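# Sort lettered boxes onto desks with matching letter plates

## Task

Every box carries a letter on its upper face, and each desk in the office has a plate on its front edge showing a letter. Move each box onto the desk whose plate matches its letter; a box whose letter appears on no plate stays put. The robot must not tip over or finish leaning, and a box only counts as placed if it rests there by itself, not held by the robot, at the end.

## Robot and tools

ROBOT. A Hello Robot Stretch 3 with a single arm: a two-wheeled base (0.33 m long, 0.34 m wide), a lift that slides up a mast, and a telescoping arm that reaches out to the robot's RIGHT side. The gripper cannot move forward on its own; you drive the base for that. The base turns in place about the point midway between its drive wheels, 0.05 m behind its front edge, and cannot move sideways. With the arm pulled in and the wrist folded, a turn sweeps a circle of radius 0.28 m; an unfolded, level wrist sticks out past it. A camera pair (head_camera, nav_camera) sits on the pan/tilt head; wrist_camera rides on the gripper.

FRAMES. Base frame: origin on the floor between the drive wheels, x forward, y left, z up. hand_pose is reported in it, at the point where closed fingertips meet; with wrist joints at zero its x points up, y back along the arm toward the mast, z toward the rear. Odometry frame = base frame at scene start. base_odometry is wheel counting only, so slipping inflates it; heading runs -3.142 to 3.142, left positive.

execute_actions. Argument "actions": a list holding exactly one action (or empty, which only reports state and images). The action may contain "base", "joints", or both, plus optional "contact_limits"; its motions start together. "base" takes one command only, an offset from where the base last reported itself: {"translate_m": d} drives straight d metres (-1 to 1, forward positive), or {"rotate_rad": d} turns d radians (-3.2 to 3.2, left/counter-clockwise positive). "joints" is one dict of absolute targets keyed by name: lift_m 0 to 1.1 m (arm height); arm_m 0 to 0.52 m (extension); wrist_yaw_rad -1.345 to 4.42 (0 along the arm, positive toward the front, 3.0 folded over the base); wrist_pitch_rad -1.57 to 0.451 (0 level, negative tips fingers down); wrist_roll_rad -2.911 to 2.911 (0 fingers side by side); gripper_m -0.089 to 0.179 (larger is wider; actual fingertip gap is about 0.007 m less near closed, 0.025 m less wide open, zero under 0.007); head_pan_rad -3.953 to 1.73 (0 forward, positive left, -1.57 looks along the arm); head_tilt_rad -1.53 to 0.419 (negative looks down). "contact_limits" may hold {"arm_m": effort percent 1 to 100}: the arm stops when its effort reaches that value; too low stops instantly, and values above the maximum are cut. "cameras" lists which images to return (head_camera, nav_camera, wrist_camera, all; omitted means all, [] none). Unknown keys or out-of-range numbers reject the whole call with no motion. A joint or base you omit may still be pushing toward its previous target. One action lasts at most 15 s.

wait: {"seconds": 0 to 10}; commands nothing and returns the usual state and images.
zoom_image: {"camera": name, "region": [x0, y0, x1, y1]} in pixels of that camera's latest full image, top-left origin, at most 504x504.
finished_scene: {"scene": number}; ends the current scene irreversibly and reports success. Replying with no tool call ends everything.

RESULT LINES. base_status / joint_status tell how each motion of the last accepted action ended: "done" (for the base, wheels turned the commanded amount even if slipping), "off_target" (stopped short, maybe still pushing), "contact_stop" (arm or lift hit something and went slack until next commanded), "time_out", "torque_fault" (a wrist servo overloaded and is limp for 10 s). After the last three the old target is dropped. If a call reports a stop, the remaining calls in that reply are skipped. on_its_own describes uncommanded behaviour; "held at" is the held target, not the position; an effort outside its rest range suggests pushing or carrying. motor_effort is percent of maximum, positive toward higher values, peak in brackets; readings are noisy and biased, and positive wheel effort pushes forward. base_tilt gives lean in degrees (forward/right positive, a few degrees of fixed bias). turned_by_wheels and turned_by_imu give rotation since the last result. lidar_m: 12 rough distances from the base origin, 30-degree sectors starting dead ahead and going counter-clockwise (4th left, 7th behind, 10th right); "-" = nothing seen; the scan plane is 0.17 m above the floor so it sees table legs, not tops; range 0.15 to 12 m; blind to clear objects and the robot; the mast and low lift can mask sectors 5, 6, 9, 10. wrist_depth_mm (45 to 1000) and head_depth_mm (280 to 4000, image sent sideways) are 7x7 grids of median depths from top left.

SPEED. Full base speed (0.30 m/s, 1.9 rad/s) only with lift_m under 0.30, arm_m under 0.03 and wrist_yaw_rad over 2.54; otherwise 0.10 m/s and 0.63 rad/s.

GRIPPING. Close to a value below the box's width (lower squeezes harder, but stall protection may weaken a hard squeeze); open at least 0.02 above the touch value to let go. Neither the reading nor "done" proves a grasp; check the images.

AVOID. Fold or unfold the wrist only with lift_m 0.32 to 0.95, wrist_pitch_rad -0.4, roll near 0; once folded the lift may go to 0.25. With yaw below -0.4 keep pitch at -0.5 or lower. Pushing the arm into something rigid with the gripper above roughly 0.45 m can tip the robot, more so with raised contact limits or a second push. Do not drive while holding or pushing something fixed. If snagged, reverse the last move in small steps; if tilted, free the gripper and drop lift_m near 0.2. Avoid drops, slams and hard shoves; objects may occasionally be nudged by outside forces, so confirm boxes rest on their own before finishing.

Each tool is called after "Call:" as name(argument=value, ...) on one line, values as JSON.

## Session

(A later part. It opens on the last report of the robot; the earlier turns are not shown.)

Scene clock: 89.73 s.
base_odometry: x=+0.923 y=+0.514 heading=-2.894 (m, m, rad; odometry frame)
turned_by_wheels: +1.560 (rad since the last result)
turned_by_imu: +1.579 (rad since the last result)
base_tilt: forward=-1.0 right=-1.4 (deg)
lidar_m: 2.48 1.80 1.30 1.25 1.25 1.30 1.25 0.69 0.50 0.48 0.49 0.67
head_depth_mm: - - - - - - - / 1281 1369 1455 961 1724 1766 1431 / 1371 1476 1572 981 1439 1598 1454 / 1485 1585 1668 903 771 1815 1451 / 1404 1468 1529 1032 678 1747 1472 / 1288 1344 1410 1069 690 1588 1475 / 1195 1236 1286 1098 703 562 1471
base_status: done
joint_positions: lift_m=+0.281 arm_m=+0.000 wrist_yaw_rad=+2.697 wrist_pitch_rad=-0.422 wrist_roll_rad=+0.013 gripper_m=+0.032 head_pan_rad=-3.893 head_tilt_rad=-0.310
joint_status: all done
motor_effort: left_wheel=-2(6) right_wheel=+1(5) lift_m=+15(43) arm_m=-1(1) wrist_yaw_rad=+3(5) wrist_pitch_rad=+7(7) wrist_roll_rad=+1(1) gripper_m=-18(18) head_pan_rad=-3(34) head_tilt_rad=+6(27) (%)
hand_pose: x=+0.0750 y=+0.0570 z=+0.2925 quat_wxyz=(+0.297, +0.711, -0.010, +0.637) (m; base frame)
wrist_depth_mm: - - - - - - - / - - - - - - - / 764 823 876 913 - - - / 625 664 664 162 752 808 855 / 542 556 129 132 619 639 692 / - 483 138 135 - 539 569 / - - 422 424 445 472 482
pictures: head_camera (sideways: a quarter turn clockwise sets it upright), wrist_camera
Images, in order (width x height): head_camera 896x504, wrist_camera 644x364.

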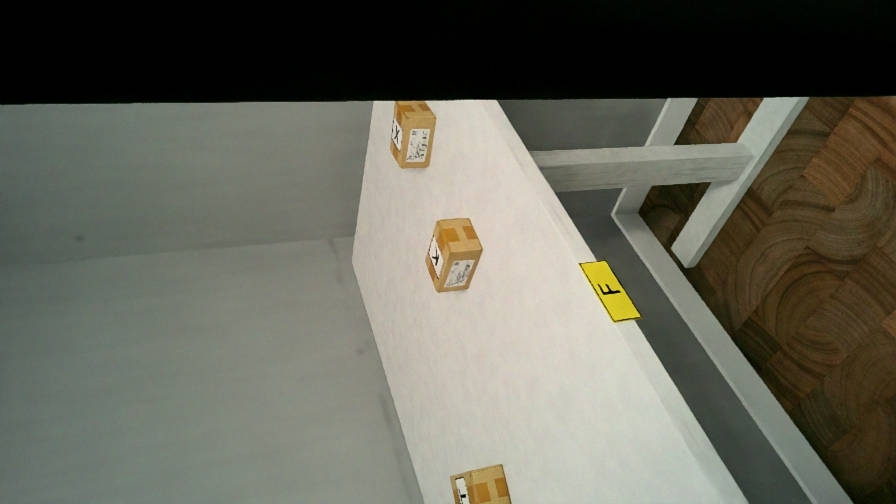

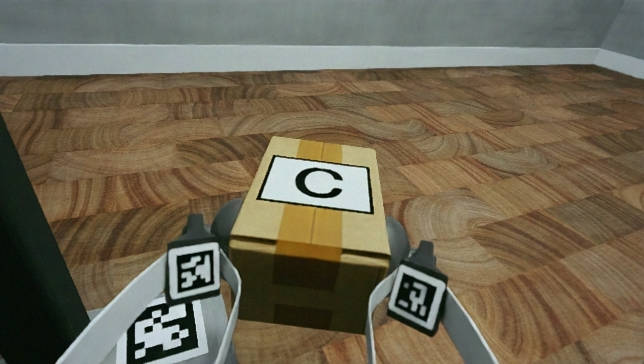

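Call:
execute_actions(actions=[{"base":{"translate_m":1.0},"joints":{"head_pan_rad":0,"head_tilt_rad":-0.7}}], cameras=[])

Call:
execute_actions(actions=[{"base":{"translate_m":1.0}}], cameras=[])

Call:
execute_actions(actions=[{"base":{"rotate_rad":-1.66}}], cameras=[])

Call:
execute_actions(actions=[{"base":{"translate_m":1.0}}], cameras=[])

Call:
execute_actions(actions=[{"base":{"translate_m":1.0}}], cameras=[])

Call:
execute_actions(actions=[{"base":{"translate_m":0.17},"joints":{"lift_m":0.5}}], cameras=[])

Call:
execute_actions(actions=[{"base":{"rotate_rad":1.35},"joints":{"lift_m":0.8,"wrist_yaw_rad":0,"head_pan_rad":-1.57}}])

Scene clock: 101.27 s.
base_odometry: x=-0.047 y=+0.269 heading=-2.894 (m, m, rad; odometry frame)
turned_by_wheels: +0.000 (rad since the last result)
turned_by_imu: +0.008 (rad since the last result)
base_tilt: forward=-1.1 right=-1.5 (deg)
lidar_m: 1.48 1.55 1.31 1.26 1.31 1.77 1.82 0.67 0.49 0.47 0.48 0.66
head_depth_mm: 1326 1508 1751 1841 1523 1298 1142 / 1321 1498 1742 1868 1544 1322 1141 / 1310 1489 1718 1881 1557 1332 1164 / 1299 1473 1713 1871 1584 1336 1168 / 1269 1438 1660 1877 1610 1361 1183 / 1268 1433 1647 1851 1626 1369 1190 / 1261 1422 1630 1890 1641 1381 1199
base_status: done
joint_positions: lift_m=+0.281 arm_m=+0.000 wrist_yaw_rad=+2.698 wrist_pitch_rad=-0.422 wrist_roll_rad=+0.013 gripper_m=+0.032 head_pan_rad=-0.007 head_tilt_rad=-0.692
joint_status: all done
motor_effort: left_wheel=-2(6) right_wheel=+1(6) lift_m=+15(14) arm_m=-2(2) wrist_yaw_rad=+3(4) wrist_pitch_rad=+7(8) wrist_roll_rad=+1(1) gripper_m=-18(19) head_pan_rad=+3(38) head_tilt_rad=-5(37) (%)
hand_pose: x=+0.0749 y=+0.0570 z=+0.2925 quat_wxyz=(+0.297, +0.711, -0.009, +0.637) (m; base frame)
wrist_depth_mm: - - - - - - - / - - - - - - - / 761 824 867 941 - - - / 636 650 675 162 731 825 852 / 537 551 129 132 631 656 664 / - 483 138 134 - 546 570 / - - 421 422 459 467 485
pictures: none
No camera images: the call's "cameras" was empty. Leave "cameras" out to get every camera's image.

Scene clock: 106.37 s.
base_odometry: x=-1.016 y=+0.024 heading=-2.894 (m, m, rad; odometry frame)
turned_by_wheels: +0.000 (rad since the last result)
turned_by_imu: +0.007 (rad since the last result)
base_tilt: forward=-1.1 right=-1.6 (deg)
lidar_m: 0.48 0.51 0.70 1.27 1.32 1.80 1.84 0.65 0.64 2.03 0.73 0.53
head_depth_mm: 418 475 549 651 802 1037 1140 / 412 472 546 647 792 1028 1146 / 412 469 541 641 785 1011 1155 / 411 465 537 635 754 963 1145 / 404 448 512 588 725 943 1154 / 379 430 501 599 727 930 1161 / 385 438 504 565 721 920 1156
base_status: done
joint_positions: lift_m=+0.281 arm_m=+0.000 wrist_yaw_rad=+2.698 wrist_pitch_rad=-0.422 wrist_roll_rad=+0.013 gripper_m=+0.032 head_pan_rad=-0.007 head_tilt_rad=-0.692
joint_status: not commanded
motor_effort: left_wheel=-2(6) right_wheel=+1(5) lift_m=+15(14) arm_m=-1(2) wrist_yaw_rad=+2(3) wrist_pitch_rad=+7(7) wrist_roll_rad=+1(1) gripper_m=-18(18) head_pan_rad=+4(3) head_tilt_rad=-5(5) (%)
hand_pose: x=+0.0748 y=+0.0570 z=+0.2925 quat_wxyz=(+0.297, +0.711, -0.009, +0.637) (m; base frame)
wrist_depth_mm: - - - - 663 500 397 / - - - - 684 508 404 / 790 816 856 897 712 529 412 / 639 655 674 162 690 529 414 / 541 556 129 132 632 550 422 / - 475 138 135 - 527 424 / - - 422 423 448 479 446
pictures: none
No camera images: the call's "cameras" was empty. Leave "cameras" out to get every camera's image.

Scene clock: 108.80 s.
base_odometry: x=-1.016 y=+0.024 heading=+1.729 (m, m, rad; odometry frame)
turned_by_wheels: -1.660 (rad since the last result)
turned_by_imu: -1.670 (rad since the last result)
base_tilt: forward=-1.0 right=-1.5 (deg)
lidar_m: 2.82 0.81 0.55 0.49 0.49 0.65 1.27 1.29 1.65 2.80 0.72 0.64
head_depth_mm: 3207 3134 2145 1184 1295 1281 1139 / 2770 3014 2364 1856 1546 1322 1147 / 2968 3043 2402 1877 1563 1329 1160 / 3099 3324 2416 1915 1583 1341 1166 / 3069 3225 2499 1943 1604 1357 1179 / 2981 2745 2506 1977 1624 1361 1195 / 2835 2459 2128 1816 1557 1365 1193
base_status: done
joint_positions: lift_m=+0.281 arm_m=+0.000 wrist_yaw_rad=+2.698 wrist_pitch_rad=-0.422 wrist_roll_rad=+0.013 gripper_m=+0.032 head_pan_rad=-0.007 head_tilt_rad=-0.692
joint_status: not commanded
motor_effort: left_wheel=+1(11) right_wheel=-2(6) lift_m=+15(15) arm_m=-1(1) wrist_yaw_rad=+3(2) wrist_pitch_rad=+8(7) wrist_roll_rad=+1(1) gripper_m=-18(18) head_pan_rad=+4(4) head_tilt_rad=-5(5) (%)
hand_pose: x=+0.0748 y=+0.0570 z=+0.2925 quat_wxyz=(+0.297, +0.711, -0.009, +0.637) (m; base frame)
wrist_depth_mm: 417 466 530 593 675 812 - / 435 498 563 648 746 874 - / 465 536 595 683 825 - - / 498 575 637 161 758 807 880 / 524 557 129 132 625 643 690 / - 476 138 134 - 536 557 / - - 420 418 448 474 487
pictures: none
No camera images: the call's "cameras" was empty. Leave "cameras" out to get every camera's image.

Scene clock: 113.90 s.
base_odometry: x=-1.174 y=+1.011 heading=+1.729 (m, m, rad; odometry frame)
turned_by_wheels: +0.000 (rad since the last result)
turned_by_imu: +0.008 (rad since the last result)
base_tilt: forward=-1.2 right=-1.6 (deg)
lidar_m: 1.83 0.94 0.64 0.60 0.61 0.79 1.73 0.56 0.38 0.37 3.01 2.03
head_depth_mm: 2044 2635 2224 1840 1527 1308 1135 / 2142 2517 2340 1870 1541 1319 1146 / 2134 2162 2313 1878 1548 1326 1155 / 2145 2492 2423 1931 1575 1342 1167 / 2187 2435 2456 1940 1603 1348 1177 / 2135 2339 2048 1965 1623 1373 1182 / 2092 2297 1965 1923 1633 1380 1205
base_status: done
joint_positions: lift_m=+0.281 arm_m=+0.000 wrist_yaw_rad=+2.698 wrist_pitch_rad=-0.422 wrist_roll_rad=+0.013 gripper_m=+0.032 head_pan_rad=-0.007 head_tilt_rad=-0.692
joint_status: not commanded
motor_effort: left_wheel=+1(9) right_wheel=-2(4) lift_m=+15(15) arm_m=-1(1) wrist_yaw_rad=+3(2) wrist_pitch_rad=+7(7) wrist_roll_rad=+1(1) gripper_m=-18(18) head_pan_rad=+3(4) head_tilt_rad=-5(5) (%)
hand_pose: x=+0.0748 y=+0.0570 z=+0.2925 quat_wxyz=(+0.297, +0.711, -0.009, +0.637) (m; base frame)
wrist_depth_mm: 500 550 604 676 798 921 - / 524 584 655 738 840 - - / 559 628 682 771 914 - - / 589 643 668 162 741 795 870 / 541 551 129 132 622 656 683 / - 483 138 134 - 551 568 / - - 419 419 449 478 483
pictures: none
No camera images: the call's "cameras" was empty. Leave "cameras" out to get every camera's image.

Scene clock: 119.00 s.
base_odometry: x=-1.332 y=+1.998 heading=+1.729 (m, m, rad; odometry frame)
turned_by_wheels: +0.000 (rad since the last result)
turned_by_imu: +0.008 (rad since the last result)
base_tilt: forward=-1.1 right=-1.5 (deg)
lidar_m: 1.09 0.87 0.73 0.69 0.70 0.90 2.07 1.11 1.58 2.61 1.90 1.09
head_depth_mm: 1353 1357 1014 1724 1513 1305 1139 / 1326 1392 1032 1554 1510 1314 1151 / 1313 1418 1711 1884 1562 1326 1158 / 1290 1467 1693 1856 1574 1336 1166 / 1283 1450 1662 1871 1592 1352 1180 / 1257 1423 1634 1800 1408 1364 1190 / 1247 1409 1607 1297 1203 1357 1204
base_status: done
joint_positions: lift_m=+0.281 arm_m=+0.000 wrist_yaw_rad=+2.698 wrist_pitch_rad=-0.422 wrist_roll_rad=+0.013 gripper_m=+0.032 head_pan_rad=-0.007 head_tilt_rad=-0.692
joint_status: not commanded
motor_effort: left_wheel=+0(7) right_wheel=-1(2) lift_m=+15(15) arm_m=-2(1) wrist_yaw_rad=+1(1) wrist_pitch_rad=+7(7) wrist_roll_rad=+1(1) gripper_m=-18(18) head_pan_rad=+4(4) head_tilt_rad=-5(5) (%)
hand_pose: x=+0.0748 y=+0.0570 z=+0.2925 quat_wxyz=(+0.297, +0.711, -0.009, +0.637) (m; base frame)
wrist_depth_mm: 558 599 676 768 887 807 653 / 593 659 728 822 927 812 697 / 633 691 777 872 956 845 808 / 626 650 666 162 764 782 838 / 540 546 129 132 619 643 683 / - 478 138 135 - 540 572 / - - 423 420 453 467 483
pictures: none
No camera images: the call's "cameras" was empty. Leave "cameras" out to get every camera's image.

Scene clock: 121.87 s.
base_odometry: x=-1.359 y=+2.166 heading=+1.729 (m, m, rad; odometry frame)
turned_by_wheels: +0.000 (rad since the last result)
turned_by_imu: +0.002 (rad since the last result)
base_tilt: forward=-1.1 right=-1.6 (deg)
lidar_m: 1.32 0.72 0.74 0.70 0.71 0.92 1.47 1.27 1.69 2.58 1.08 0.93
head_depth_mm: 1189 1301 1016 804 1527 1275 1136 / 1170 1281 1032 1277 1459 1319 1146 / 1152 1290 1507 1753 1557 1325 1163 / 1141 1292 1493 1760 1584 1340 1167 / 1128 1271 1463 1716 1603 1358 1174 / 1111 1255 1431 1676 1465 1298 1187 / 1097 1235 1416 1296 1081 1181 1201
base_status: done
joint_positions: lift_m=+0.499 arm_m=+0.000 wrist_yaw_rad=+2.698 wrist_pitch_rad=-0.422 wrist_roll_rad=+0.013 gripper_m=+0.032 head_pan_rad=-0.007 head_tilt_rad=-0.693
joint_status: all done
motor_effort: left_wheel=+0(8) right_wheel=-1(3) lift_m=+45(46) arm_m=-1(1) wrist_yaw_rad=+2(3) wrist_pitch_rad=+8(7) wrist_roll_rad=+1(1) gripper_m=-18(18) head_pan_rad=+3(4) head_tilt_rad=-5(5) (%)
hand_pose: x=+0.0748 y=+0.0570 z=+0.5110 quat_wxyz=(+0.297, +0.711, -0.009, +0.637) (m; base frame)
wrist_depth_mm: 565 621 685 804 872 - - / 613 657 743 827 851 724 833 / 635 707 804 883 834 703 829 / 705 751 850 162 877 769 - / 762 799 129 132 856 906 - / - 705 140 134 - 818 853 / - 631 645 639 670 721 732
pictures: none
No camera images: the call's "cameras" was empty. Leave "cameras" out to get every camera's image.

Scene clock: 125.43 s.
base_odometry: x=-1.359 y=+2.166 heading=+3.079 (m, m, rad; odometry frame)
turned_by_wheels: +1.350 (rad since the last result)
turned_by_imu: +1.365 (rad since the last result)
base_tilt: forward=-1.2 right=-1.5 (deg)
lidar_m: 0.70 0.70 0.80 1.33 1.81 1.69 2.43 1.85 0.95 0.93 0.72 0.74
head_depth_mm: 1323 1362 1016 880 1496 1358 - / 1282 1379 1030 845 1576 1335 - / 1239 1344 1053 877 553 - 1149 / 1202 1320 1117 1758 1609 1346 1172 / 1160 1294 1486 1732 1608 1359 1176 / 1122 1261 1430 1655 1614 1376 1187 / 1089 1210 1364 1575 1638 1289 1200
base_status: done
joint_positions: lift_m=+0.799 arm_m=+0.000 wrist_yaw_rad=+0.003 wrist_pitch_rad=-0.422 wrist_roll_rad=+0.013 gripper_m=+0.032 head_pan_rad=-1.563 head_tilt_rad=-0.693
joint_status: all done
motor_effort: left_wheel=-1(6) right_wheel=+1(4) lift_m=+46(41) arm_m=-2(1) wrist_yaw_rad=-3(6) wrist_pitch_rad=+7(8) wrist_roll_rad=+1(1) gripper_m=-18(18) head_pan_rad=-3(38) head_tilt_rad=-5(5) (%)
hand_pose: x=-0.0209 y=-0.3691 z=+0.8110 quat_wxyz=(+0.687, +0.148, -0.695, -0.149) (m; base frame)
wrist_depth_mm: 875 907 976 - - - - / 945 - - 693 737 814 907 / - - - 511 514 552 610 / 823 - - 162 414 450 490 / 806 - 129 132 - - - / 788 - 140 135 - - - / 755 929 908 926 - - -
pictures: head_camera (sideways: a quarter turn clockwise sets it upright), nav_camera (sideways: a quarter turn counterclockwise sets it upright), wrist_camera
Images, in order (width x height): head_camera 896x504, nav_camera 672x504, wrist_camera 644x364.

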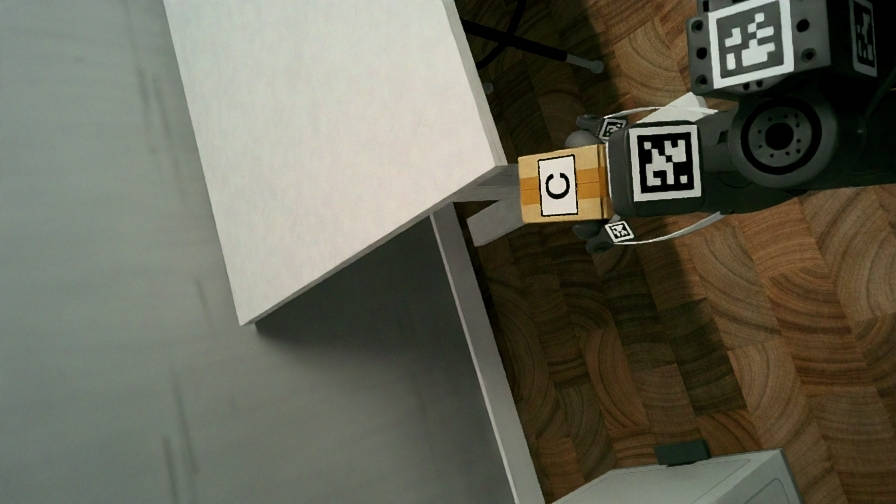

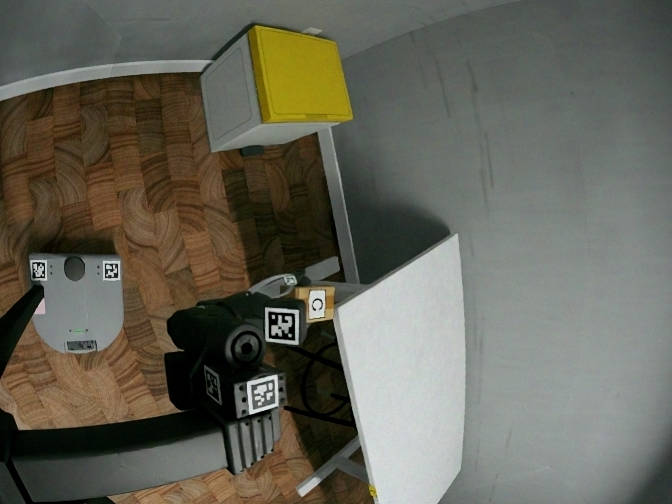

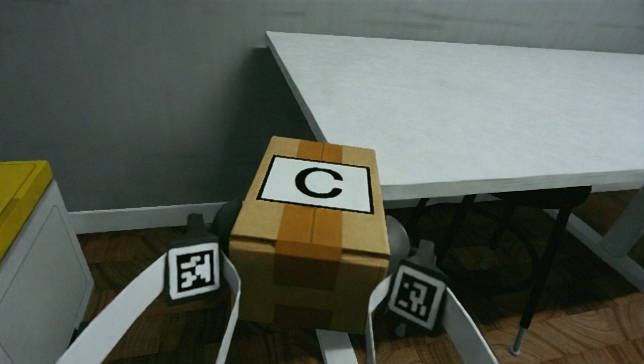

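Call:
execute_actions(actions=[{"base":{"translate_m":-0.25},"joints":{"arm_m":0.49,"lift_m":0.77}}], cameras=["head_camera"])

Call:
execute_actions(actions=[{"joints":{"lift_m":0.733}}], cameras=["wrist_camera"])

Scene clock: 132.57 s.
base_odometry: x=-1.110 y=+2.151 heading=+3.079 (m, m, rad; odometry frame)
turned_by_wheels: +0.000 (rad since the last result)
turned_by_imu: +0.000 (rad since the last result)
base_tilt: forward=-1.2 right=-1.5 (deg)
lidar_m: 0.94 0.94 1.07 1.78 1.17 1.48 2.23 2.35 0.95 0.89 1.16 0.91
head_depth_mm: 1412 1357 1010 1184 - 1275 1142 / 1364 1398 1106 1703 1508 1315 1150 / 1305 1414 - 904 1520 1325 1157 / 1277 1375 1058 873 1549 1324 1162 / 1223 1347 1085 852 1563 1353 1176 / 1185 1311 1114 1605 1601 1373 1186 / 1150 1282 1448 1672 1635 1384 1198
base_status: done
joint_positions: lift_m=+0.771 arm_m=+0.490 wrist_yaw_rad=+0.001 wrist_pitch_rad=-0.422 wrist_roll_rad=+0.013 gripper_m=+0.032 head_pan_rad=-1.563 head_tilt_rad=-0.693
joint_status: all done
motor_effort: left_wheel=-1(7) right_wheel=+1(2) lift_m=+15(44) arm_m=+2(2) wrist_yaw_rad=-1(3) wrist_pitch_rad=+7(8) wrist_roll_rad=+1(1) gripper_m=-18(18) head_pan_rad=-3(3) head_tilt_rad=-5(5) (%)
hand_pose: x=-0.0213 y=-0.8586 z=+0.7824 quat_wxyz=(+0.687, +0.148, -0.695, -0.149) (m; base frame)
wrist_depth_mm: 556 591 617 652 700 746 816 / 451 477 519 576 622 694 783 / 344 364 393 413 443 472 517 / 281 295 299 162 336 359 383 / 235 246 129 132 277 286 301 / 204 209 140 134 - 242 252 / 183 184 188 187 198 211 217
pictures: head_camera (sideways: a quarter turn clockwise sets it upright)
Images, in order (width x height): head_camera 896x504.

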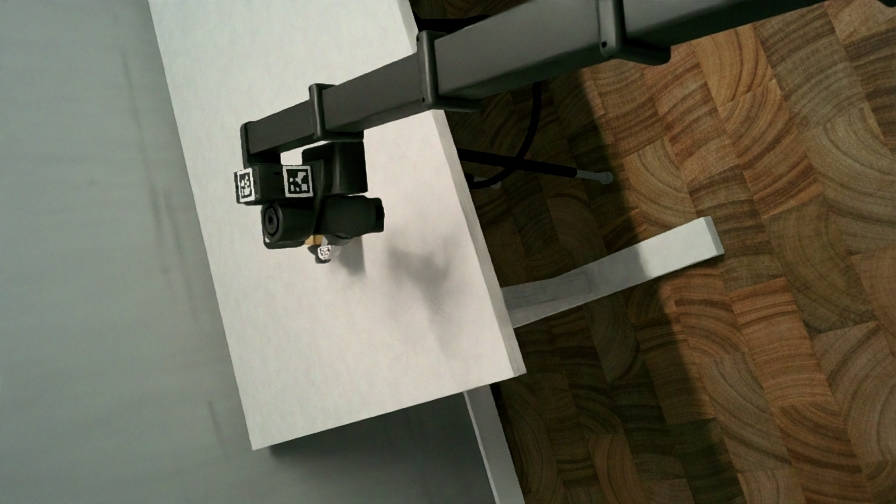

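Scene clock: 133.70 s.
base_odometry: x=-1.110 y=+2.151 heading=+3.079 (m, m, rad; odometry frame)
turned_by_wheels: +0.000 (rad since the last result)
turned_by_imu: +0.000 (rad since the last result)
base_tilt: forward=-1.0 right=-1.5 (deg)
lidar_m: 0.94 0.94 1.07 1.78 1.17 1.48 2.23 2.35 0.95 0.89 1.16 0.91
head_depth_mm: 1404 1354 1013 1232 - - 1133 / 1359 1383 1070 1714 1508 1309 1148 / 1306 1400 - 884 1525 1330 1162 / 1268 1378 1112 870 1541 1319 1166 / 1226 1343 1087 860 1550 1353 1176 / 1182 1313 1112 1607 1609 1371 1188 / 1154 1289 1446 1669 1638 1389 1198
base_status: not commanded
joint_positions: lift_m=+0.734 arm_m=+0.490 wrist_yaw_rad=+0.001 wrist_pitch_rad=-0.422 wrist_roll_rad=+0.013 gripper_m=+0.032 head_pan_rad=-1.563 head_tilt_rad=-0.693
joint_status: all done
motor_effort: left_wheel=-1(0) right_wheel=+1(1) lift_m=+15(13) arm_m=+3(3) wrist_yaw_rad=-1(1) wrist_pitch_rad=+8(8) wrist_roll_rad=+1(1) gripper_m=-18(18) head_pan_rad=-2(3) head_tilt_rad=-4(4) (%)
hand_pose: x=-0.0213 y=-0.8586 z=+0.7454 quat_wxyz=(+0.687, +0.148, -0.695, -0.149) (m; base frame)
wrist_depth_mm: 533 571 604 644 702 761 780 / 362 386 415 456 496 561 637 / 276 290 307 333 355 380 404 / 226 233 241 162 269 286 306 / 189 197 129 132 223 230 240 / 162 168 140 134 - 193 201 / 146 146 150 149 160 169 171
pictures: wrist_camera
Images, in order (width x height): wrist_camera 644x364.

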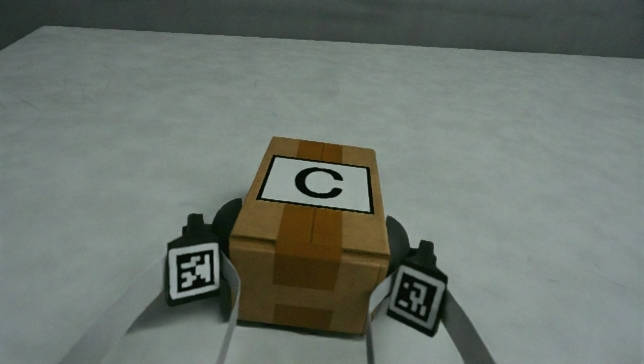

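Call:
execute_actions(actions=[{"joints":{"gripper_m":0.11,"lift_m":0.73}}], cameras=[])

Call:
execute_actions(actions=[{"joints":{"arm_m":0.0,"lift_m":0.75}}], cameras=["head_camera"])

Call:
execute_actions(actions=[{"base":{"rotate_rad":1.57},"joints":{"lift_m":0.28,"wrist_yaw_rad":2.7,"gripper_m":0.04,"head_pan_rad":0}}], cameras=[])

Call:
execute_actions(actions=[{"base":{"translate_m":1.0}}], cameras=["nav_camera"])

Scene clock: 141.30 s.
base_odometry: x=-1.110 y=+2.151 heading=+3.079 (m, m, rad; odometry frame)
turned_by_wheels: +0.000 (rad since the last result)
turned_by_imu: +0.001 (rad since the last result)
base_tilt: forward=-1.2 right=-1.6 (deg)
lidar_m: 0.94 0.94 1.06 1.78 1.73 1.48 2.24 2.36 0.95 0.89 1.15 0.91
head_depth_mm: 1409 1361 1013 1234 - - 1122 / 1367 1389 1070 1724 1514 1321 1147 / 1309 1403 - 882 1518 1334 1160 / 1265 1370 1114 870 1550 1317 1166 / 1234 1341 1086 855 1560 1350 1179 / 1186 1317 1116 1606 1622 1362 1187 / 1152 1279 1444 1671 1640 1387 1198
base_status: not commanded
joint_positions: lift_m=+0.731 arm_m=+0.490 wrist_yaw_rad=+0.001 wrist_pitch_rad=-0.421 wrist_roll_rad=+0.013 gripper_m=+0.110 head_pan_rad=-1.563 head_tilt_rad=-0.693
joint_status: all done
motor_effort: left_wheel=-2(1) right_wheel=+1(1) lift_m=+15(12) arm_m=+2(2) wrist_yaw_rad=-1(0) wrist_pitch_rad=+7(8) wrist_roll_rad=+1(1) gripper_m=+0(90) head_pan_rad=-3(3) head_tilt_rad=-5(4) (%)
hand_pose: x=-0.0213 y=-0.8587 z=+0.7427 quat_wxyz=(+0.687, +0.147, -0.696, -0.149) (m; base frame)
wrist_depth_mm: 534 575 605 650 701 764 803 / 354 384 414 452 490 553 617 / 272 287 306 325 343 376 405 / 220 231 236 165 261 278 300 / 186 195 142 135 217 228 236 / 165 158 153 137 176 193 197 / - 145 148 149 155 163 168
pictures: none
No camera images: the call's "cameras" was empty. Leave "cameras" out to get every camera's image.

Scene clock: 146.10 s.
base_odometry: x=-1.110 y=+2.151 heading=+3.079 (m, m, rad; odometry frame)
turned_by_wheels: +0.000 (rad since the last result)
turned_by_imu: +0.001 (rad since the last result)
base_tilt: forward=-1.1 right=-1.4 (deg)
lidar_m: 0.94 0.94 1.07 1.78 1.17 1.48 2.24 2.35 0.95 0.89 1.16 0.90
head_depth_mm: 1408 1365 1014 1461 1486 1323 - / 1356 1389 1031 1707 1536 1338 - / 1313 1405 1048 905 1527 - 1141 / 1264 1371 1064 873 1580 1319 1171 / 1225 1346 1088 853 1563 1361 1176 / 1184 1321 1116 1602 1600 1373 1185 / 1150 1281 1452 1669 1638 1389 1198
base_status: not commanded
joint_positions: lift_m=+0.749 arm_m=+0.000 wrist_yaw_rad=+0.001 wrist_pitch_rad=-0.420 wrist_roll_rad=+0.013 gripper_m=+0.110 head_pan_rad=-1.563 head_tilt_rad=-0.693
joint_status: all done
motor_effort: left_wheel=-1(1) right_wheel=+1(1) lift_m=+45(52) arm_m=-1(1) wrist_yaw_rad=-2(0) wrist_pitch_rad=+7(8) wrist_roll_rad=+1(1) gripper_m=+1(0) head_pan_rad=-3(3) head_tilt_rad=-4(5) (%)
hand_pose: x=-0.0213 y=-0.3693 z=+0.7614 quat_wxyz=(+0.687, +0.147, -0.696, -0.148) (m; base frame)
wrist_depth_mm: 942 928 731 842 - - - / - 514 472 516 570 635 713 / - - 396 422 455 510 554 / - - - - - - - / - - - - - - - / - 949 - - - - - / 815 872 874 931 916 - -
pictures: head_camera (sideways: a quarter turn clockwise sets it upright)
Images, in order (width x height): head_camera 896x504.

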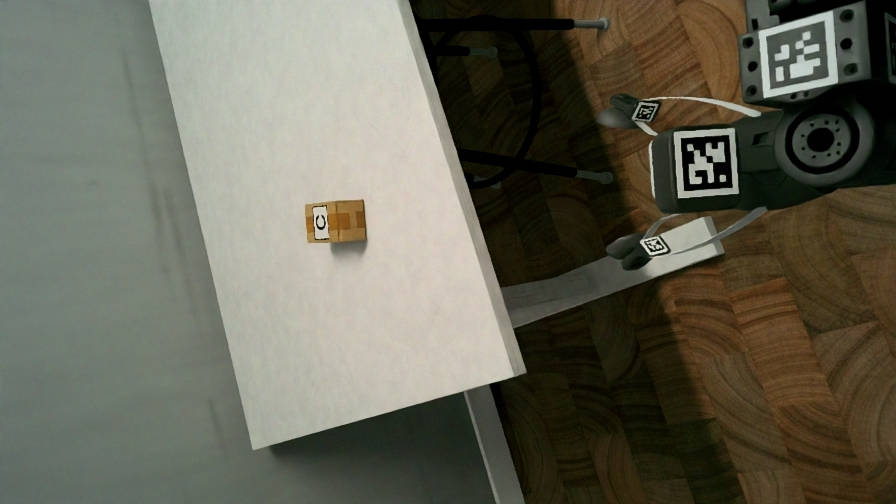

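Scene clock: 151.20 s.
base_odometry: x=-1.110 y=+2.151 heading=-1.634 (m, m, rad; odometry frame)
turned_by_wheels: +1.570 (rad since the last result)
turned_by_imu: +1.588 (rad since the last result)
base_tilt: forward=-1.2 right=-1.5 (deg)
lidar_m: 1.79 1.17 1.48 2.25 2.82 0.95 0.89 1.15 0.91 0.94 0.94 1.07
head_depth_mm: 1388 1515 1676 1754 1520 1306 1135 / 1629 1830 2045 1858 1540 1315 1145 / 1992 2254 2340 1882 1559 1326 1164 / 2519 2918 2435 1917 1582 1340 1160 / 3005 3259 2476 1922 1592 1362 1174 / 2939 3153 2522 1831 1615 1372 1191 / 2834 3058 1400 1824 1587 1380 1202
base_status: done
joint_positions: lift_m=+0.281 arm_m=+0.000 wrist_yaw_rad=+2.697 wrist_pitch_rad=-0.420 wrist_roll_rad=+0.013 gripper_m=+0.040 head_pan_rad=-0.007 head_tilt_rad=-0.693
joint_status: all done
motor_effort: left_wheel=-1(6) right_wheel=+1(4) lift_m=+14(40) arm_m=-1(1) wrist_yaw_rad=+3(4) wrist_pitch_rad=+6(8) wrist_roll_rad=+1(1) gripper_m=+0(90) head_pan_rad=+4(38) head_tilt_rad=-4(4) (%)
hand_pose: x=+0.0751 y=+0.0572 z=+0.2930 quat_wxyz=(+0.296, +0.711, -0.010, +0.638) (m; base frame)
wrist_depth_mm: - - - - - - - / - - - - - - - / 784 812 878 941 - - - / 630 666 694 742 772 813 827 / 540 551 588 593 634 663 686 / - 483 - 500 522 546 573 / - - 433 446 444 477 482
pictures: none
No camera images: the call's "cameras" was empty. Leave "cameras" out to get every camera's image.

Scene clock: 156.23 s.
base_odometry: x=-1.173 y=+1.153 heading=-1.634 (m, m, rad; odometry frame)
turned_by_wheels: +0.000 (rad since the last result)
turned_by_imu: +0.007 (rad since the last result)
base_tilt: forward=-1.1 right=-1.6 (deg)
lidar_m: 1.28 0.63 0.37 1.20 2.65 2.51 1.93 1.38 0.77 0.66 0.66 0.76
head_depth_mm: 971 1061 1172 1303 1410 1302 1144 / 1130 1267 1430 1634 1543 1312 1150 / 1366 1570 1831 1863 1560 1332 1155 / 1764 2138 2344 1909 1567 1339 1164 / 2131 2394 2497 1948 1593 1358 1181 / 2056 2332 2526 1961 1616 1377 1186 / 1998 2231 2469 2013 1631 1386 1087
base_status: done
joint_positions: lift_m=+0.281 arm_m=+0.000 wrist_yaw_rad=+2.698 wrist_pitch_rad=-0.420 wrist_roll_rad=+0.013 gripper_m=+0.040 head_pan_rad=-0.007 head_tilt_rad=-0.693
joint_status: not commanded
motor_effort: left_wheel=-1(7) right_wheel=+1(5) lift_m=+14(15) arm_m=-1(2) wrist_yaw_rad=+3(4) wrist_pitch_rad=+7(6) wrist_roll_rad=+1(1) gripper_m=+0(0) head_pan_rad=+3(3) head_tilt_rad=-5(5) (%)
hand_pose: x=+0.0750 y=+0.0573 z=+0.2930 quat_wxyz=(+0.296, +0.711, -0.010, +0.638) (m; base frame)
wrist_depth_mm: - - - 432 535 - - / - 919 836 477 606 - - / 760 780 634 526 682 - - / 637 662 563 574 733 810 842 / 542 557 577 584 632 649 674 / - 480 - 506 539 539 562 / - - 442 441 443 474 486
pictures: nav_camera (sideways: a quarter turn counterclockwise sets it upright)
Images, in order (width x height): nav_camera 672x504.

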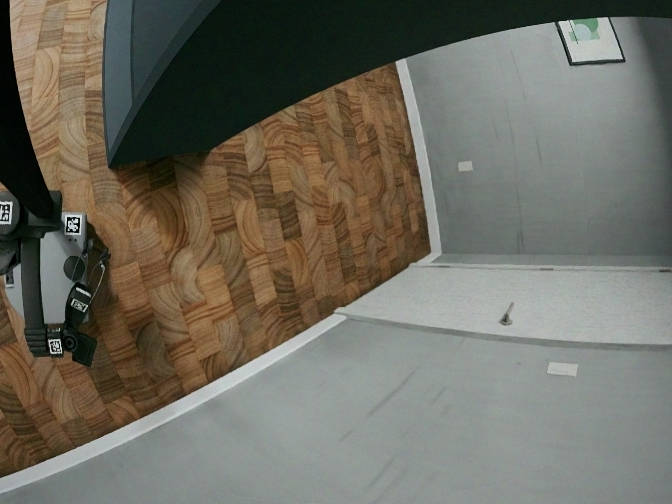

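Call:
execute_actions(actions=[{"base":{"translate_m":1.0}}], cameras=[])

Call:
execute_actions(actions=[{"base":{"rotate_rad":1.43}}], cameras=[])

Call:
execute_actions(actions=[{"base":{"translate_m":1.0}}], cameras=[])

Call:
execute_actions(actions=[{"base":{"translate_m":1.0}}], cameras=[])

Call:
execute_actions(actions=[{"base":{"translate_m":0.25},"joints":{"lift_m":0.6}}], cameras=[])

Call:
execute_actions(actions=[{"base":{"rotate_rad":1.93},"joints":{"lift_m":1.03,"wrist_yaw_rad":0,"gripper_m":0.16,"head_pan_rad":-1.57,"head_tilt_rad":-0.5}}])

Scene clock: 166.03 s.
base_odometry: x=-1.236 y=+0.155 heading=-1.634 (m, m, rad; odometry frame)
turned_by_wheels: +0.000 (rad since the last result)
turned_by_imu: +0.008 (rad since the last result)
base_tilt: forward=-1.0 right=-1.6 (deg)
lidar_m: 0.71 1.44 1.65 2.82 0.65 0.66 2.88 0.79 0.45 0.38 0.38 0.41
head_depth_mm: 532 581 633 711 800 917 1066 / 632 701 790 897 1054 1245 1148 / 776 883 1033 1236 1457 1330 1154 / 979 1257 1552 1794 1573 1345 1167 / 1257 1414 1619 1816 1596 1355 1176 / 1219 1360 1564 1789 1602 1371 1188 / 1179 1319 1498 1719 1625 1390 1202
base_status: done
joint_positions: lift_m=+0.281 arm_m=+0.000 wrist_yaw_rad=+2.698 wrist_pitch_rad=-0.420 wrist_roll_rad=+0.013 gripper_m=+0.040 head_pan_rad=-0.007 head_tilt_rad=-0.693
joint_status: not commanded
motor_effort: left_wheel=-2(9) right_wheel=+1(5) lift_m=+15(15) arm_m=-1(1) wrist_yaw_rad=+3(2) wrist_pitch_rad=+6(7) wrist_roll_rad=+1(1) gripper_m=+0(0) head_pan_rad=+3(4) head_tilt_rad=-4(5) (%)
hand_pose: x=+0.0750 y=+0.0573 z=+0.2930 quat_wxyz=(+0.296, +0.711, -0.010, +0.638) (m; base frame)
wrist_depth_mm: - - - - - - - / - - - - - - - / 762 806 885 952 - - - / 639 649 701 731 757 816 854 / 530 549 587 612 645 654 687 / - 486 - 502 531 539 562 / - - 439 435 447 474 479
pictures: none
No camera images: the call's "cameras" was empty. Leave "cameras" out to get every camera's image.

Scene clock: 168.27 s.
base_odometry: x=-1.236 y=+0.155 heading=-0.204 (m, m, rad; odometry frame)
turned_by_wheels: +1.430 (rad since the last result)
turned_by_imu: +1.439 (rad since the last result)
base_tilt: forward=-1.1 right=-1.5 (deg)
lidar_m: 2.30 0.82 0.65 0.92 1.07 0.49 0.39 0.38 0.41 0.58 1.44 1.55
head_depth_mm: 1816 1997 2149 1841 1527 1306 1141 / 2086 2310 2341 1850 1550 1322 1143 / 2427 2760 2372 1895 1556 1318 1160 / 2902 3152 2441 1910 1581 1343 1166 / 3090 3290 2473 1935 1586 1352 1181 / 3048 3258 2515 1979 1614 1363 1192 / 2852 3183 2531 2006 1636 1379 1201
base_status: done
joint_positions: lift_m=+0.281 arm_m=+0.000 wrist_yaw_rad=+2.698 wrist_pitch_rad=-0.420 wrist_roll_rad=+0.013 gripper_m=+0.040 head_pan_rad=-0.007 head_tilt_rad=-0.693
joint_status: not commanded
motor_effort: left_wheel=-2(8) right_wheel=+2(7) lift_m=+14(15) arm_m=-1(1) wrist_yaw_rad=+3(2) wrist_pitch_rad=+6(7) wrist_roll_rad=+1(1) gripper_m=+0(0) head_pan_rad=+3(4) head_tilt_rad=-5(4) (%)
hand_pose: x=+0.0750 y=+0.0573 z=+0.2930 quat_wxyz=(+0.296, +0.711, -0.010, +0.638) (m; base frame)
wrist_depth_mm: - - - 692 648 - - / - - - 755 738 - - / 781 838 855 817 841 - - / 628 662 687 744 778 807 833 / 533 569 589 599 626 656 692 / - 480 - 508 533 544 568 / - - 445 442 444 471 481
pictures: none
No camera images: the call's "cameras" was empty. Leave "cameras" out to get every camera's image.

Scene clock: 173.30 s.
base_odometry: x=-0.257 y=-0.048 heading=-0.204 (m, m, rad; odometry frame)
turned_by_wheels: +0.000 (rad since the last result)
turned_by_imu: +0.007 (rad since the last result)
base_tilt: forward=-1.0 right=-1.4 (deg)
lidar_m: 1.67 1.90 0.88 0.70 0.69 0.75 1.31 1.27 1.33 1.05 1.04 1.12
head_depth_mm: 1311 1445 1598 1726 1532 1308 1141 / 1492 1680 1900 1846 1548 1320 1148 / 1751 1987 2213 1892 1560 1336 1157 / 2020 2444 2368 1902 1576 1351 1169 / 1911 2480 2471 1931 1602 1359 1174 / 1989 2458 2506 1959 1621 1372 1193 / 1887 2323 2501 2007 1633 1389 1201
base_status: done
joint_positions: lift_m=+0.281 arm_m=+0.000 wrist_yaw_rad=+2.698 wrist_pitch_rad=-0.420 wrist_roll_rad=+0.013 gripper_m=+0.040 head_pan_rad=-0.007 head_tilt_rad=-0.693
joint_status: not commanded
motor_effort: left_wheel=-2(4) right_wheel=+1(6) lift_m=+15(15) arm_m=-1(1) wrist_yaw_rad=+2(3) wrist_pitch_rad=+7(7) wrist_roll_rad=+1(1) gripper_m=+0(0) head_pan_rad=+4(3) head_tilt_rad=-4(4) (%)
hand_pose: x=+0.0749 y=+0.0573 z=+0.2930 quat_wxyz=(+0.296, +0.711, -0.010, +0.638) (m; base frame)
wrist_depth_mm: 575 660 793 - - - - / 591 679 848 - - - - / 637 757 843 930 - - - / 627 652 701 718 782 811 832 / 535 548 590 606 641 652 686 / - 486 - 510 537 550 574 / - - 441 435 447 466 478
pictures: none
No camera images: the call's "cameras" was empty. Leave "cameras" out to get every camera's image.

Scene clock: 178.40 s.
base_odometry: x=+0.722 y=-0.251 heading=-0.205 (m, m, rad; odometry frame)
turned_by_wheels: +0.000 (rad since the last result)
turned_by_imu: +0.007 (rad since the last result)
base_tilt: forward=-1.1 right=-1.4 (deg)
lidar_m: 1.04 1.55 1.39 1.10 1.09 1.18 2.22 1.75 0.82 0.65 0.64 0.69
head_depth_mm: 803 886 985 1104 1263 1294 1144 / 920 1032 1164 1339 1463 1314 1144 / 1081 1115 1424 1703 1555 1323 1163 / 1274 912 1790 1857 1567 1334 1170 / 1355 881 1685 1879 1604 1354 1177 / 1316 847 1693 1873 1618 1374 1187 / 1269 939 1601 1811 1641 1385 1203
base_status: done
joint_positions: lift_m=+0.281 arm_m=+0.000 wrist_yaw_rad=+2.698 wrist_pitch_rad=-0.420 wrist_roll_rad=+0.013 gripper_m=+0.040 head_pan_rad=-0.007 head_tilt_rad=-0.693
joint_status: not commanded
motor_effort: left_wheel=-2(6) right_wheel=+1(6) lift_m=+14(14) arm_m=-2(1) wrist_yaw_rad=+3(1) wrist_pitch_rad=+7(7) wrist_roll_rad=+1(1) gripper_m=+0(0) head_pan_rad=+4(4) head_tilt_rad=-5(5) (%)
hand_pose: x=+0.0749 y=+0.0573 z=+0.2930 quat_wxyz=(+0.296, +0.711, -0.010, +0.638) (m; base frame)
wrist_depth_mm: 858 - - - - - - / 882 - - - - - - / 803 828 860 925 - - - / 636 659 699 724 767 806 857 / 535 549 584 606 641 654 684 / - 486 - 499 537 534 562 / - - 443 437 438 473 481
pictures: none
No camera images: the call's "cameras" was empty. Leave "cameras" out to get every camera's image.

Scene clock: 182.17 s.
base_odometry: x=+0.967 y=-0.302 heading=-0.205 (m, m, rad; odometry frame)
turned_by_wheels: +0.000 (rad since the last result)
turned_by_imu: +0.002 (rad since the last result)
base_tilt: forward=-1.1 right=-1.4 (deg)
lidar_m: 0.88 1.32 1.28 1.20 1.19 1.28 2.45 1.47 0.69 0.55 0.55 0.59
head_depth_mm: 678 745 827 932 1062 1215 1133 / 775 866 945 1134 1333 1314 1148 / 910 979 702 1432 1527 1304 1162 / 1093 868 666 1761 1500 1341 1166 / 1179 893 650 1667 1579 1353 1175 / 1136 912 638 1642 1620 1372 1188 / 1090 935 668 1544 1637 1390 1198
base_status: done
joint_positions: lift_m=+0.599 arm_m=+0.000 wrist_yaw_rad=+2.698 wrist_pitch_rad=-0.419 wrist_roll_rad=+0.013 gripper_m=+0.040 head_pan_rad=-0.007 head_tilt_rad=-0.693
joint_status: all done
motor_effort: left_wheel=-2(7) right_wheel=+1(6) lift_m=+45(47) arm_m=-2(1) wrist_yaw_rad=+3(2) wrist_pitch_rad=+7(7) wrist_roll_rad=+1(1) gripper_m=+0(0) head_pan_rad=+3(4) head_tilt_rad=-4(5) (%)
hand_pose: x=+0.0749 y=+0.0573 z=+0.6116 quat_wxyz=(+0.296, +0.711, -0.010, +0.638) (m; base frame)
wrist_depth_mm: 937 - - - - - 950 / - - - - - - - / - - - - - - - / - - - - - - - / 915 943 - - - - - / - 824 - 891 944 949 - / - 743 745 775 789 792 767
pictures: none
No camera images: the call's "cameras" was empty. Leave "cameras" out to get every camera's image.

Scene clock: 186.90 s.
base_odometry: x=+0.967 y=-0.302 heading=+1.725 (m, m, rad; odometry frame)
turned_by_wheels: +1.930 (rad since the last result)
turned_by_imu: +1.952 (rad since the last result)
base_tilt: forward=-1.2 right=-1.5 (deg)
lidar_m: 1.19 1.22 1.63 2.41 0.80 0.57 0.54 0.56 0.75 0.90 1.36 1.25
head_depth_mm: 1126 1228 887 - - - - / 1120 1212 904 - - - - / 1114 1223 927 - - - 1231 / 1103 1214 952 658 1694 1509 1269 / 1102 1208 978 671 1732 1539 1282 / 1097 1198 1007 681 1692 1547 1296 / 1087 1195 1028 695 1682 1566 1307
base_status: done
joint_positions: lift_m=+1.029 arm_m=+0.000 wrist_yaw_rad=+0.002 wrist_pitch_rad=-0.419 wrist_roll_rad=+0.013 gripper_m=+0.160 head_pan_rad=-1.563 head_tilt_rad=-0.507
joint_status: all done
motor_effort: left_wheel=-2(7) right_wheel=+1(4) lift_m=+46(47) arm_m=-1(2) wrist_yaw_rad=-2(4) wrist_pitch_rad=+7(7) wrist_roll_rad=+1(1) gripper_m=+0(93) head_pan_rad=-3(36) head_tilt_rad=+4(24) (%)
hand_pose: x=-0.0210 y=-0.3694 z=+1.0416 quat_wxyz=(+0.688, +0.147, -0.696, -0.148) (m; base frame)
wrist_depth_mm: 758 852 897 937 924 891 626 / 529 563 560 694 732 831 614 / 410 429 449 474 469 562 604 / 344 348 360 377 392 423 485 / - - - - 862 367 374 / - - - - - - 575 / - - - - - 916 545
pictures: head_camera (sideways: a quarter turn clockwise sets it upright), nav_camera (sideways: a quarter turn counterclockwise sets it upright), wrist_camera
Images, in order (width x height): head_camera 896x504, nav_camera 672x504, wrist_camera 644x364.

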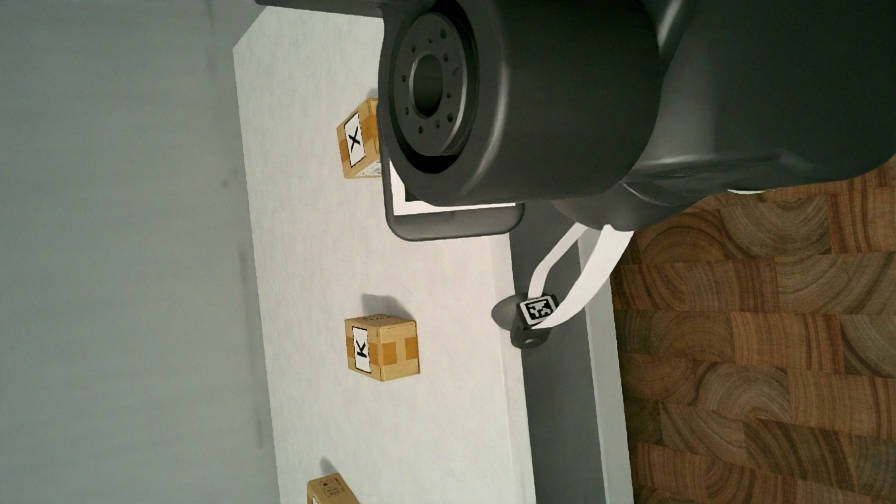

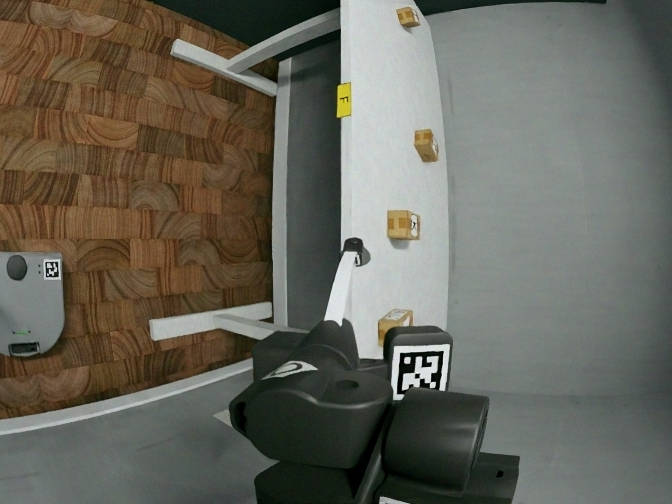

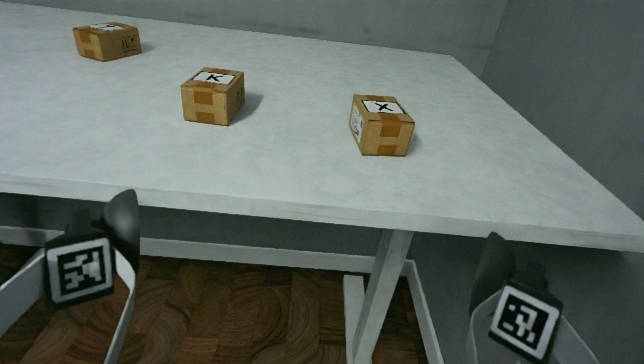

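Call:
execute_actions(actions=[{"base":{"translate_m":0.16},"joints":{"arm_m":0.29,"lift_m":1.02}}], cameras=["wrist_camera"])

Scene clock: 191.33 s.
base_odometry: x=+0.942 y=-0.144 heading=+1.725 (m, m, rad; odometry frame)
turned_by_wheels: +0.000 (rad since the last result)
turned_by_imu: +0.002 (rad since the last result)
base_tilt: forward=-1.2 right=-1.6 (deg)
lidar_m: 1.03 1.06 1.41 2.42 1.04 0.74 0.70 0.72 0.95 1.31 1.17 1.07
head_depth_mm: 1120 - 831 647 1698 1387 1228 / 1115 - 783 661 1713 1478 1243 / 1106 - - 641 1694 1495 1258 / 1102 1190 963 653 1704 1521 1264 / 1096 1203 992 670 1707 1530 1285 / 1087 1196 922 681 1695 1547 1290 / 1083 1186 1037 696 1689 1563 1296
base_status: done
joint_positions: lift_m=+1.021 arm_m=+0.290 wrist_yaw_rad=+0.001 wrist_pitch_rad=-0.419 wrist_roll_rad=+0.013 gripper_m=+0.160 head_pan_rad=-1.563 head_tilt_rad=-0.507
joint_status: all done
motor_effort: left_wheel=-2(4) right_wheel=+1(3) lift_m=+15(45) arm_m=+2(0) wrist_yaw_rad=-1(3) wrist_pitch_rad=+7(6) wrist_roll_rad=+1(1) gripper_m=+1(1) head_pan_rad=-2(3) head_tilt_rad=+4(4) (%)
hand_pose: x=-0.0212 y=-0.6590 z=+1.0331 quat_wxyz=(+0.687, +0.147, -0.696, -0.148) (m; base frame)
wrist_depth_mm: 686 708 706 715 678 695 689 / 508 526 586 645 721 736 751 / 375 389 434 459 499 532 582 / 317 331 347 361 384 400 428 / 271 278 287 224 306 330 339 / - 230 239 204 261 - 241 / 200 205 212 218 225 226 230
pictures: wrist_camera
Images, in order (width x height): wrist_camera 644x364.

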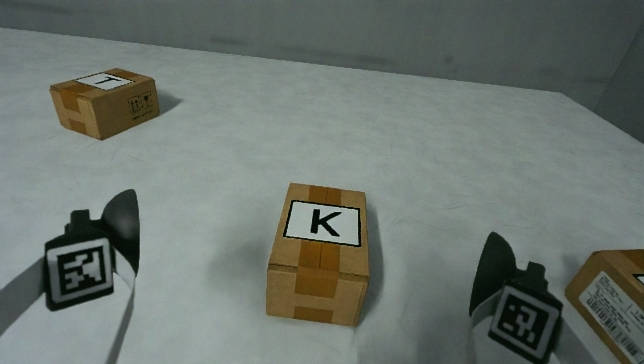

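Call:
execute_actions(actions=[{"joints":{"arm_m":0.335,"lift_m":0.958,"gripper_m":0.12}}], cameras=["wrist_camera"])

Call:
execute_actions(actions=[{"joints":{"gripper_m":0.032}}], cameras=["wrist_camera"])

Scene clock: 194.43 s.
base_odometry: x=+0.942 y=-0.144 heading=+1.725 (m, m, rad; odometry frame)
turned_by_wheels: +0.000 (rad since the last result)
turned_by_imu: +0.001 (rad since the last result)
base_tilt: forward=-1.0 right=-1.7 (deg)
lidar_m: 1.03 1.06 1.41 2.43 1.04 0.74 0.70 0.72 0.95 1.31 1.17 1.08
head_depth_mm: 1123 1216 - 626 1678 1386 1229 / 1118 1213 - 654 1705 1480 1245 / 1106 1201 - 614 1711 1492 1258 / 1102 1210 962 632 1703 1510 1261 / 1092 1201 977 669 1698 1527 1283 / 1085 1199 919 681 1703 1554 1299 / 1089 1191 1039 696 1679 1573 1307
base_status: not commanded
joint_positions: lift_m=+0.959 arm_m=+0.335 wrist_yaw_rad=+0.001 wrist_pitch_rad=-0.419 wrist_roll_rad=+0.013 gripper_m=+0.120 head_pan_rad=-1.563 head_tilt_rad=-0.507
joint_status: all done
motor_effort: left_wheel=-2(2) right_wheel=+0(1) lift_m=+15(18) arm_m=+3(2) wrist_yaw_rad=-2(2) wrist_pitch_rad=+7(7) wrist_roll_rad=+1(1) gripper_m=+0(91) head_pan_rad=-3(3) head_tilt_rad=+4(4) (%)
hand_pose: x=-0.0212 y=-0.7040 z=+0.9711 quat_wxyz=(+0.687, +0.147, -0.696, -0.148) (m; base frame)
wrist_depth_mm: 422 563 638 640 669 667 657 / 311 359 411 450 497 554 668 / 272 286 302 321 347 368 411 / 220 230 239 163 255 282 299 / 184 196 194 133 151 228 237 / 163 157 164 137 139 192 195 / 137 143 147 149 155 157 167
pictures: wrist_camera
Images, in order (width x height): wrist_camera 644x364.

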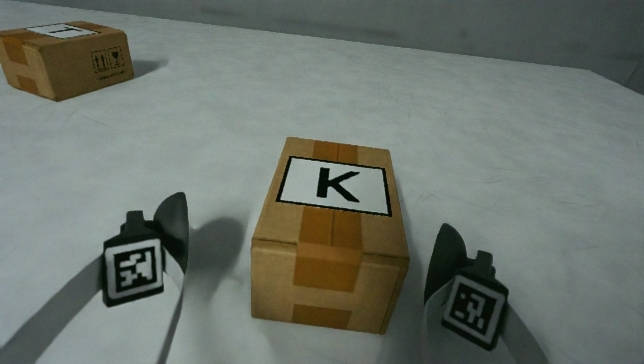

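Scene clock: 195.80 s.
base_odometry: x=+0.942 y=-0.144 heading=+1.725 (m, m, rad; odometry frame)
turned_by_wheels: +0.000 (rad since the last result)
turned_by_imu: +0.000 (rad since the last result)
base_tilt: forward=-0.9 right=-1.6 (deg)
lidar_m: 1.03 1.06 1.41 2.43 1.04 0.74 0.70 0.72 0.96 1.31 1.17 1.08
head_depth_mm: 1119 1218 - 625 1678 1388 1228 / 1118 1210 - 656 1705 1474 1235 / 1105 1203 - 616 1712 1496 1253 / 1105 1209 961 643 1697 1514 1262 / 1094 1202 984 667 1714 1529 1281 / 1086 1195 920 681 1690 1548 1295 / 1087 1189 1037 697 1680 1565 1303
base_status: not commanded
joint_positions: lift_m=+0.959 arm_m=+0.335 wrist_yaw_rad=+0.000 wrist_pitch_rad=-0.419 wrist_roll_rad=+0.013 gripper_m=+0.033 head_pan_rad=-1.563 head_tilt_rad=-0.507
joint_status: all done
motor_effort: left_wheel=-2(2) right_wheel=+1(1) lift_m=+14(14) arm_m=+1(1) wrist_yaw_rad=-1(1) wrist_pitch_rad=+6(7) wrist_roll_rad=+1(1) gripper_m=-17(98) head_pan_rad=-3(3) head_tilt_rad=+4(4) (%)
hand_pose: x=-0.0214 y=-0.7040 z=+0.9711 quat_wxyz=(+0.687, +0.147, -0.696, -0.148) (m; base frame)
wrist_depth_mm: 420 564 637 648 669 648 669 / 308 358 413 447 496 548 649 / 270 285 303 322 346 373 400 / 220 227 233 162 262 282 297 / 185 191 131 132 218 225 236 / 160 163 143 135 - 189 196 / 142 142 147 147 155 163 168
pictures: wrist_camera
Images, in order (width x height): wrist_camera 644x364.

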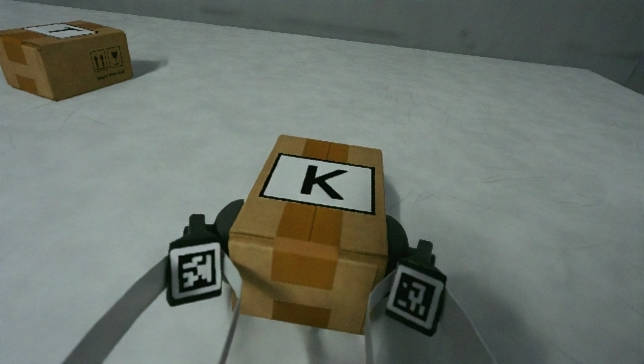

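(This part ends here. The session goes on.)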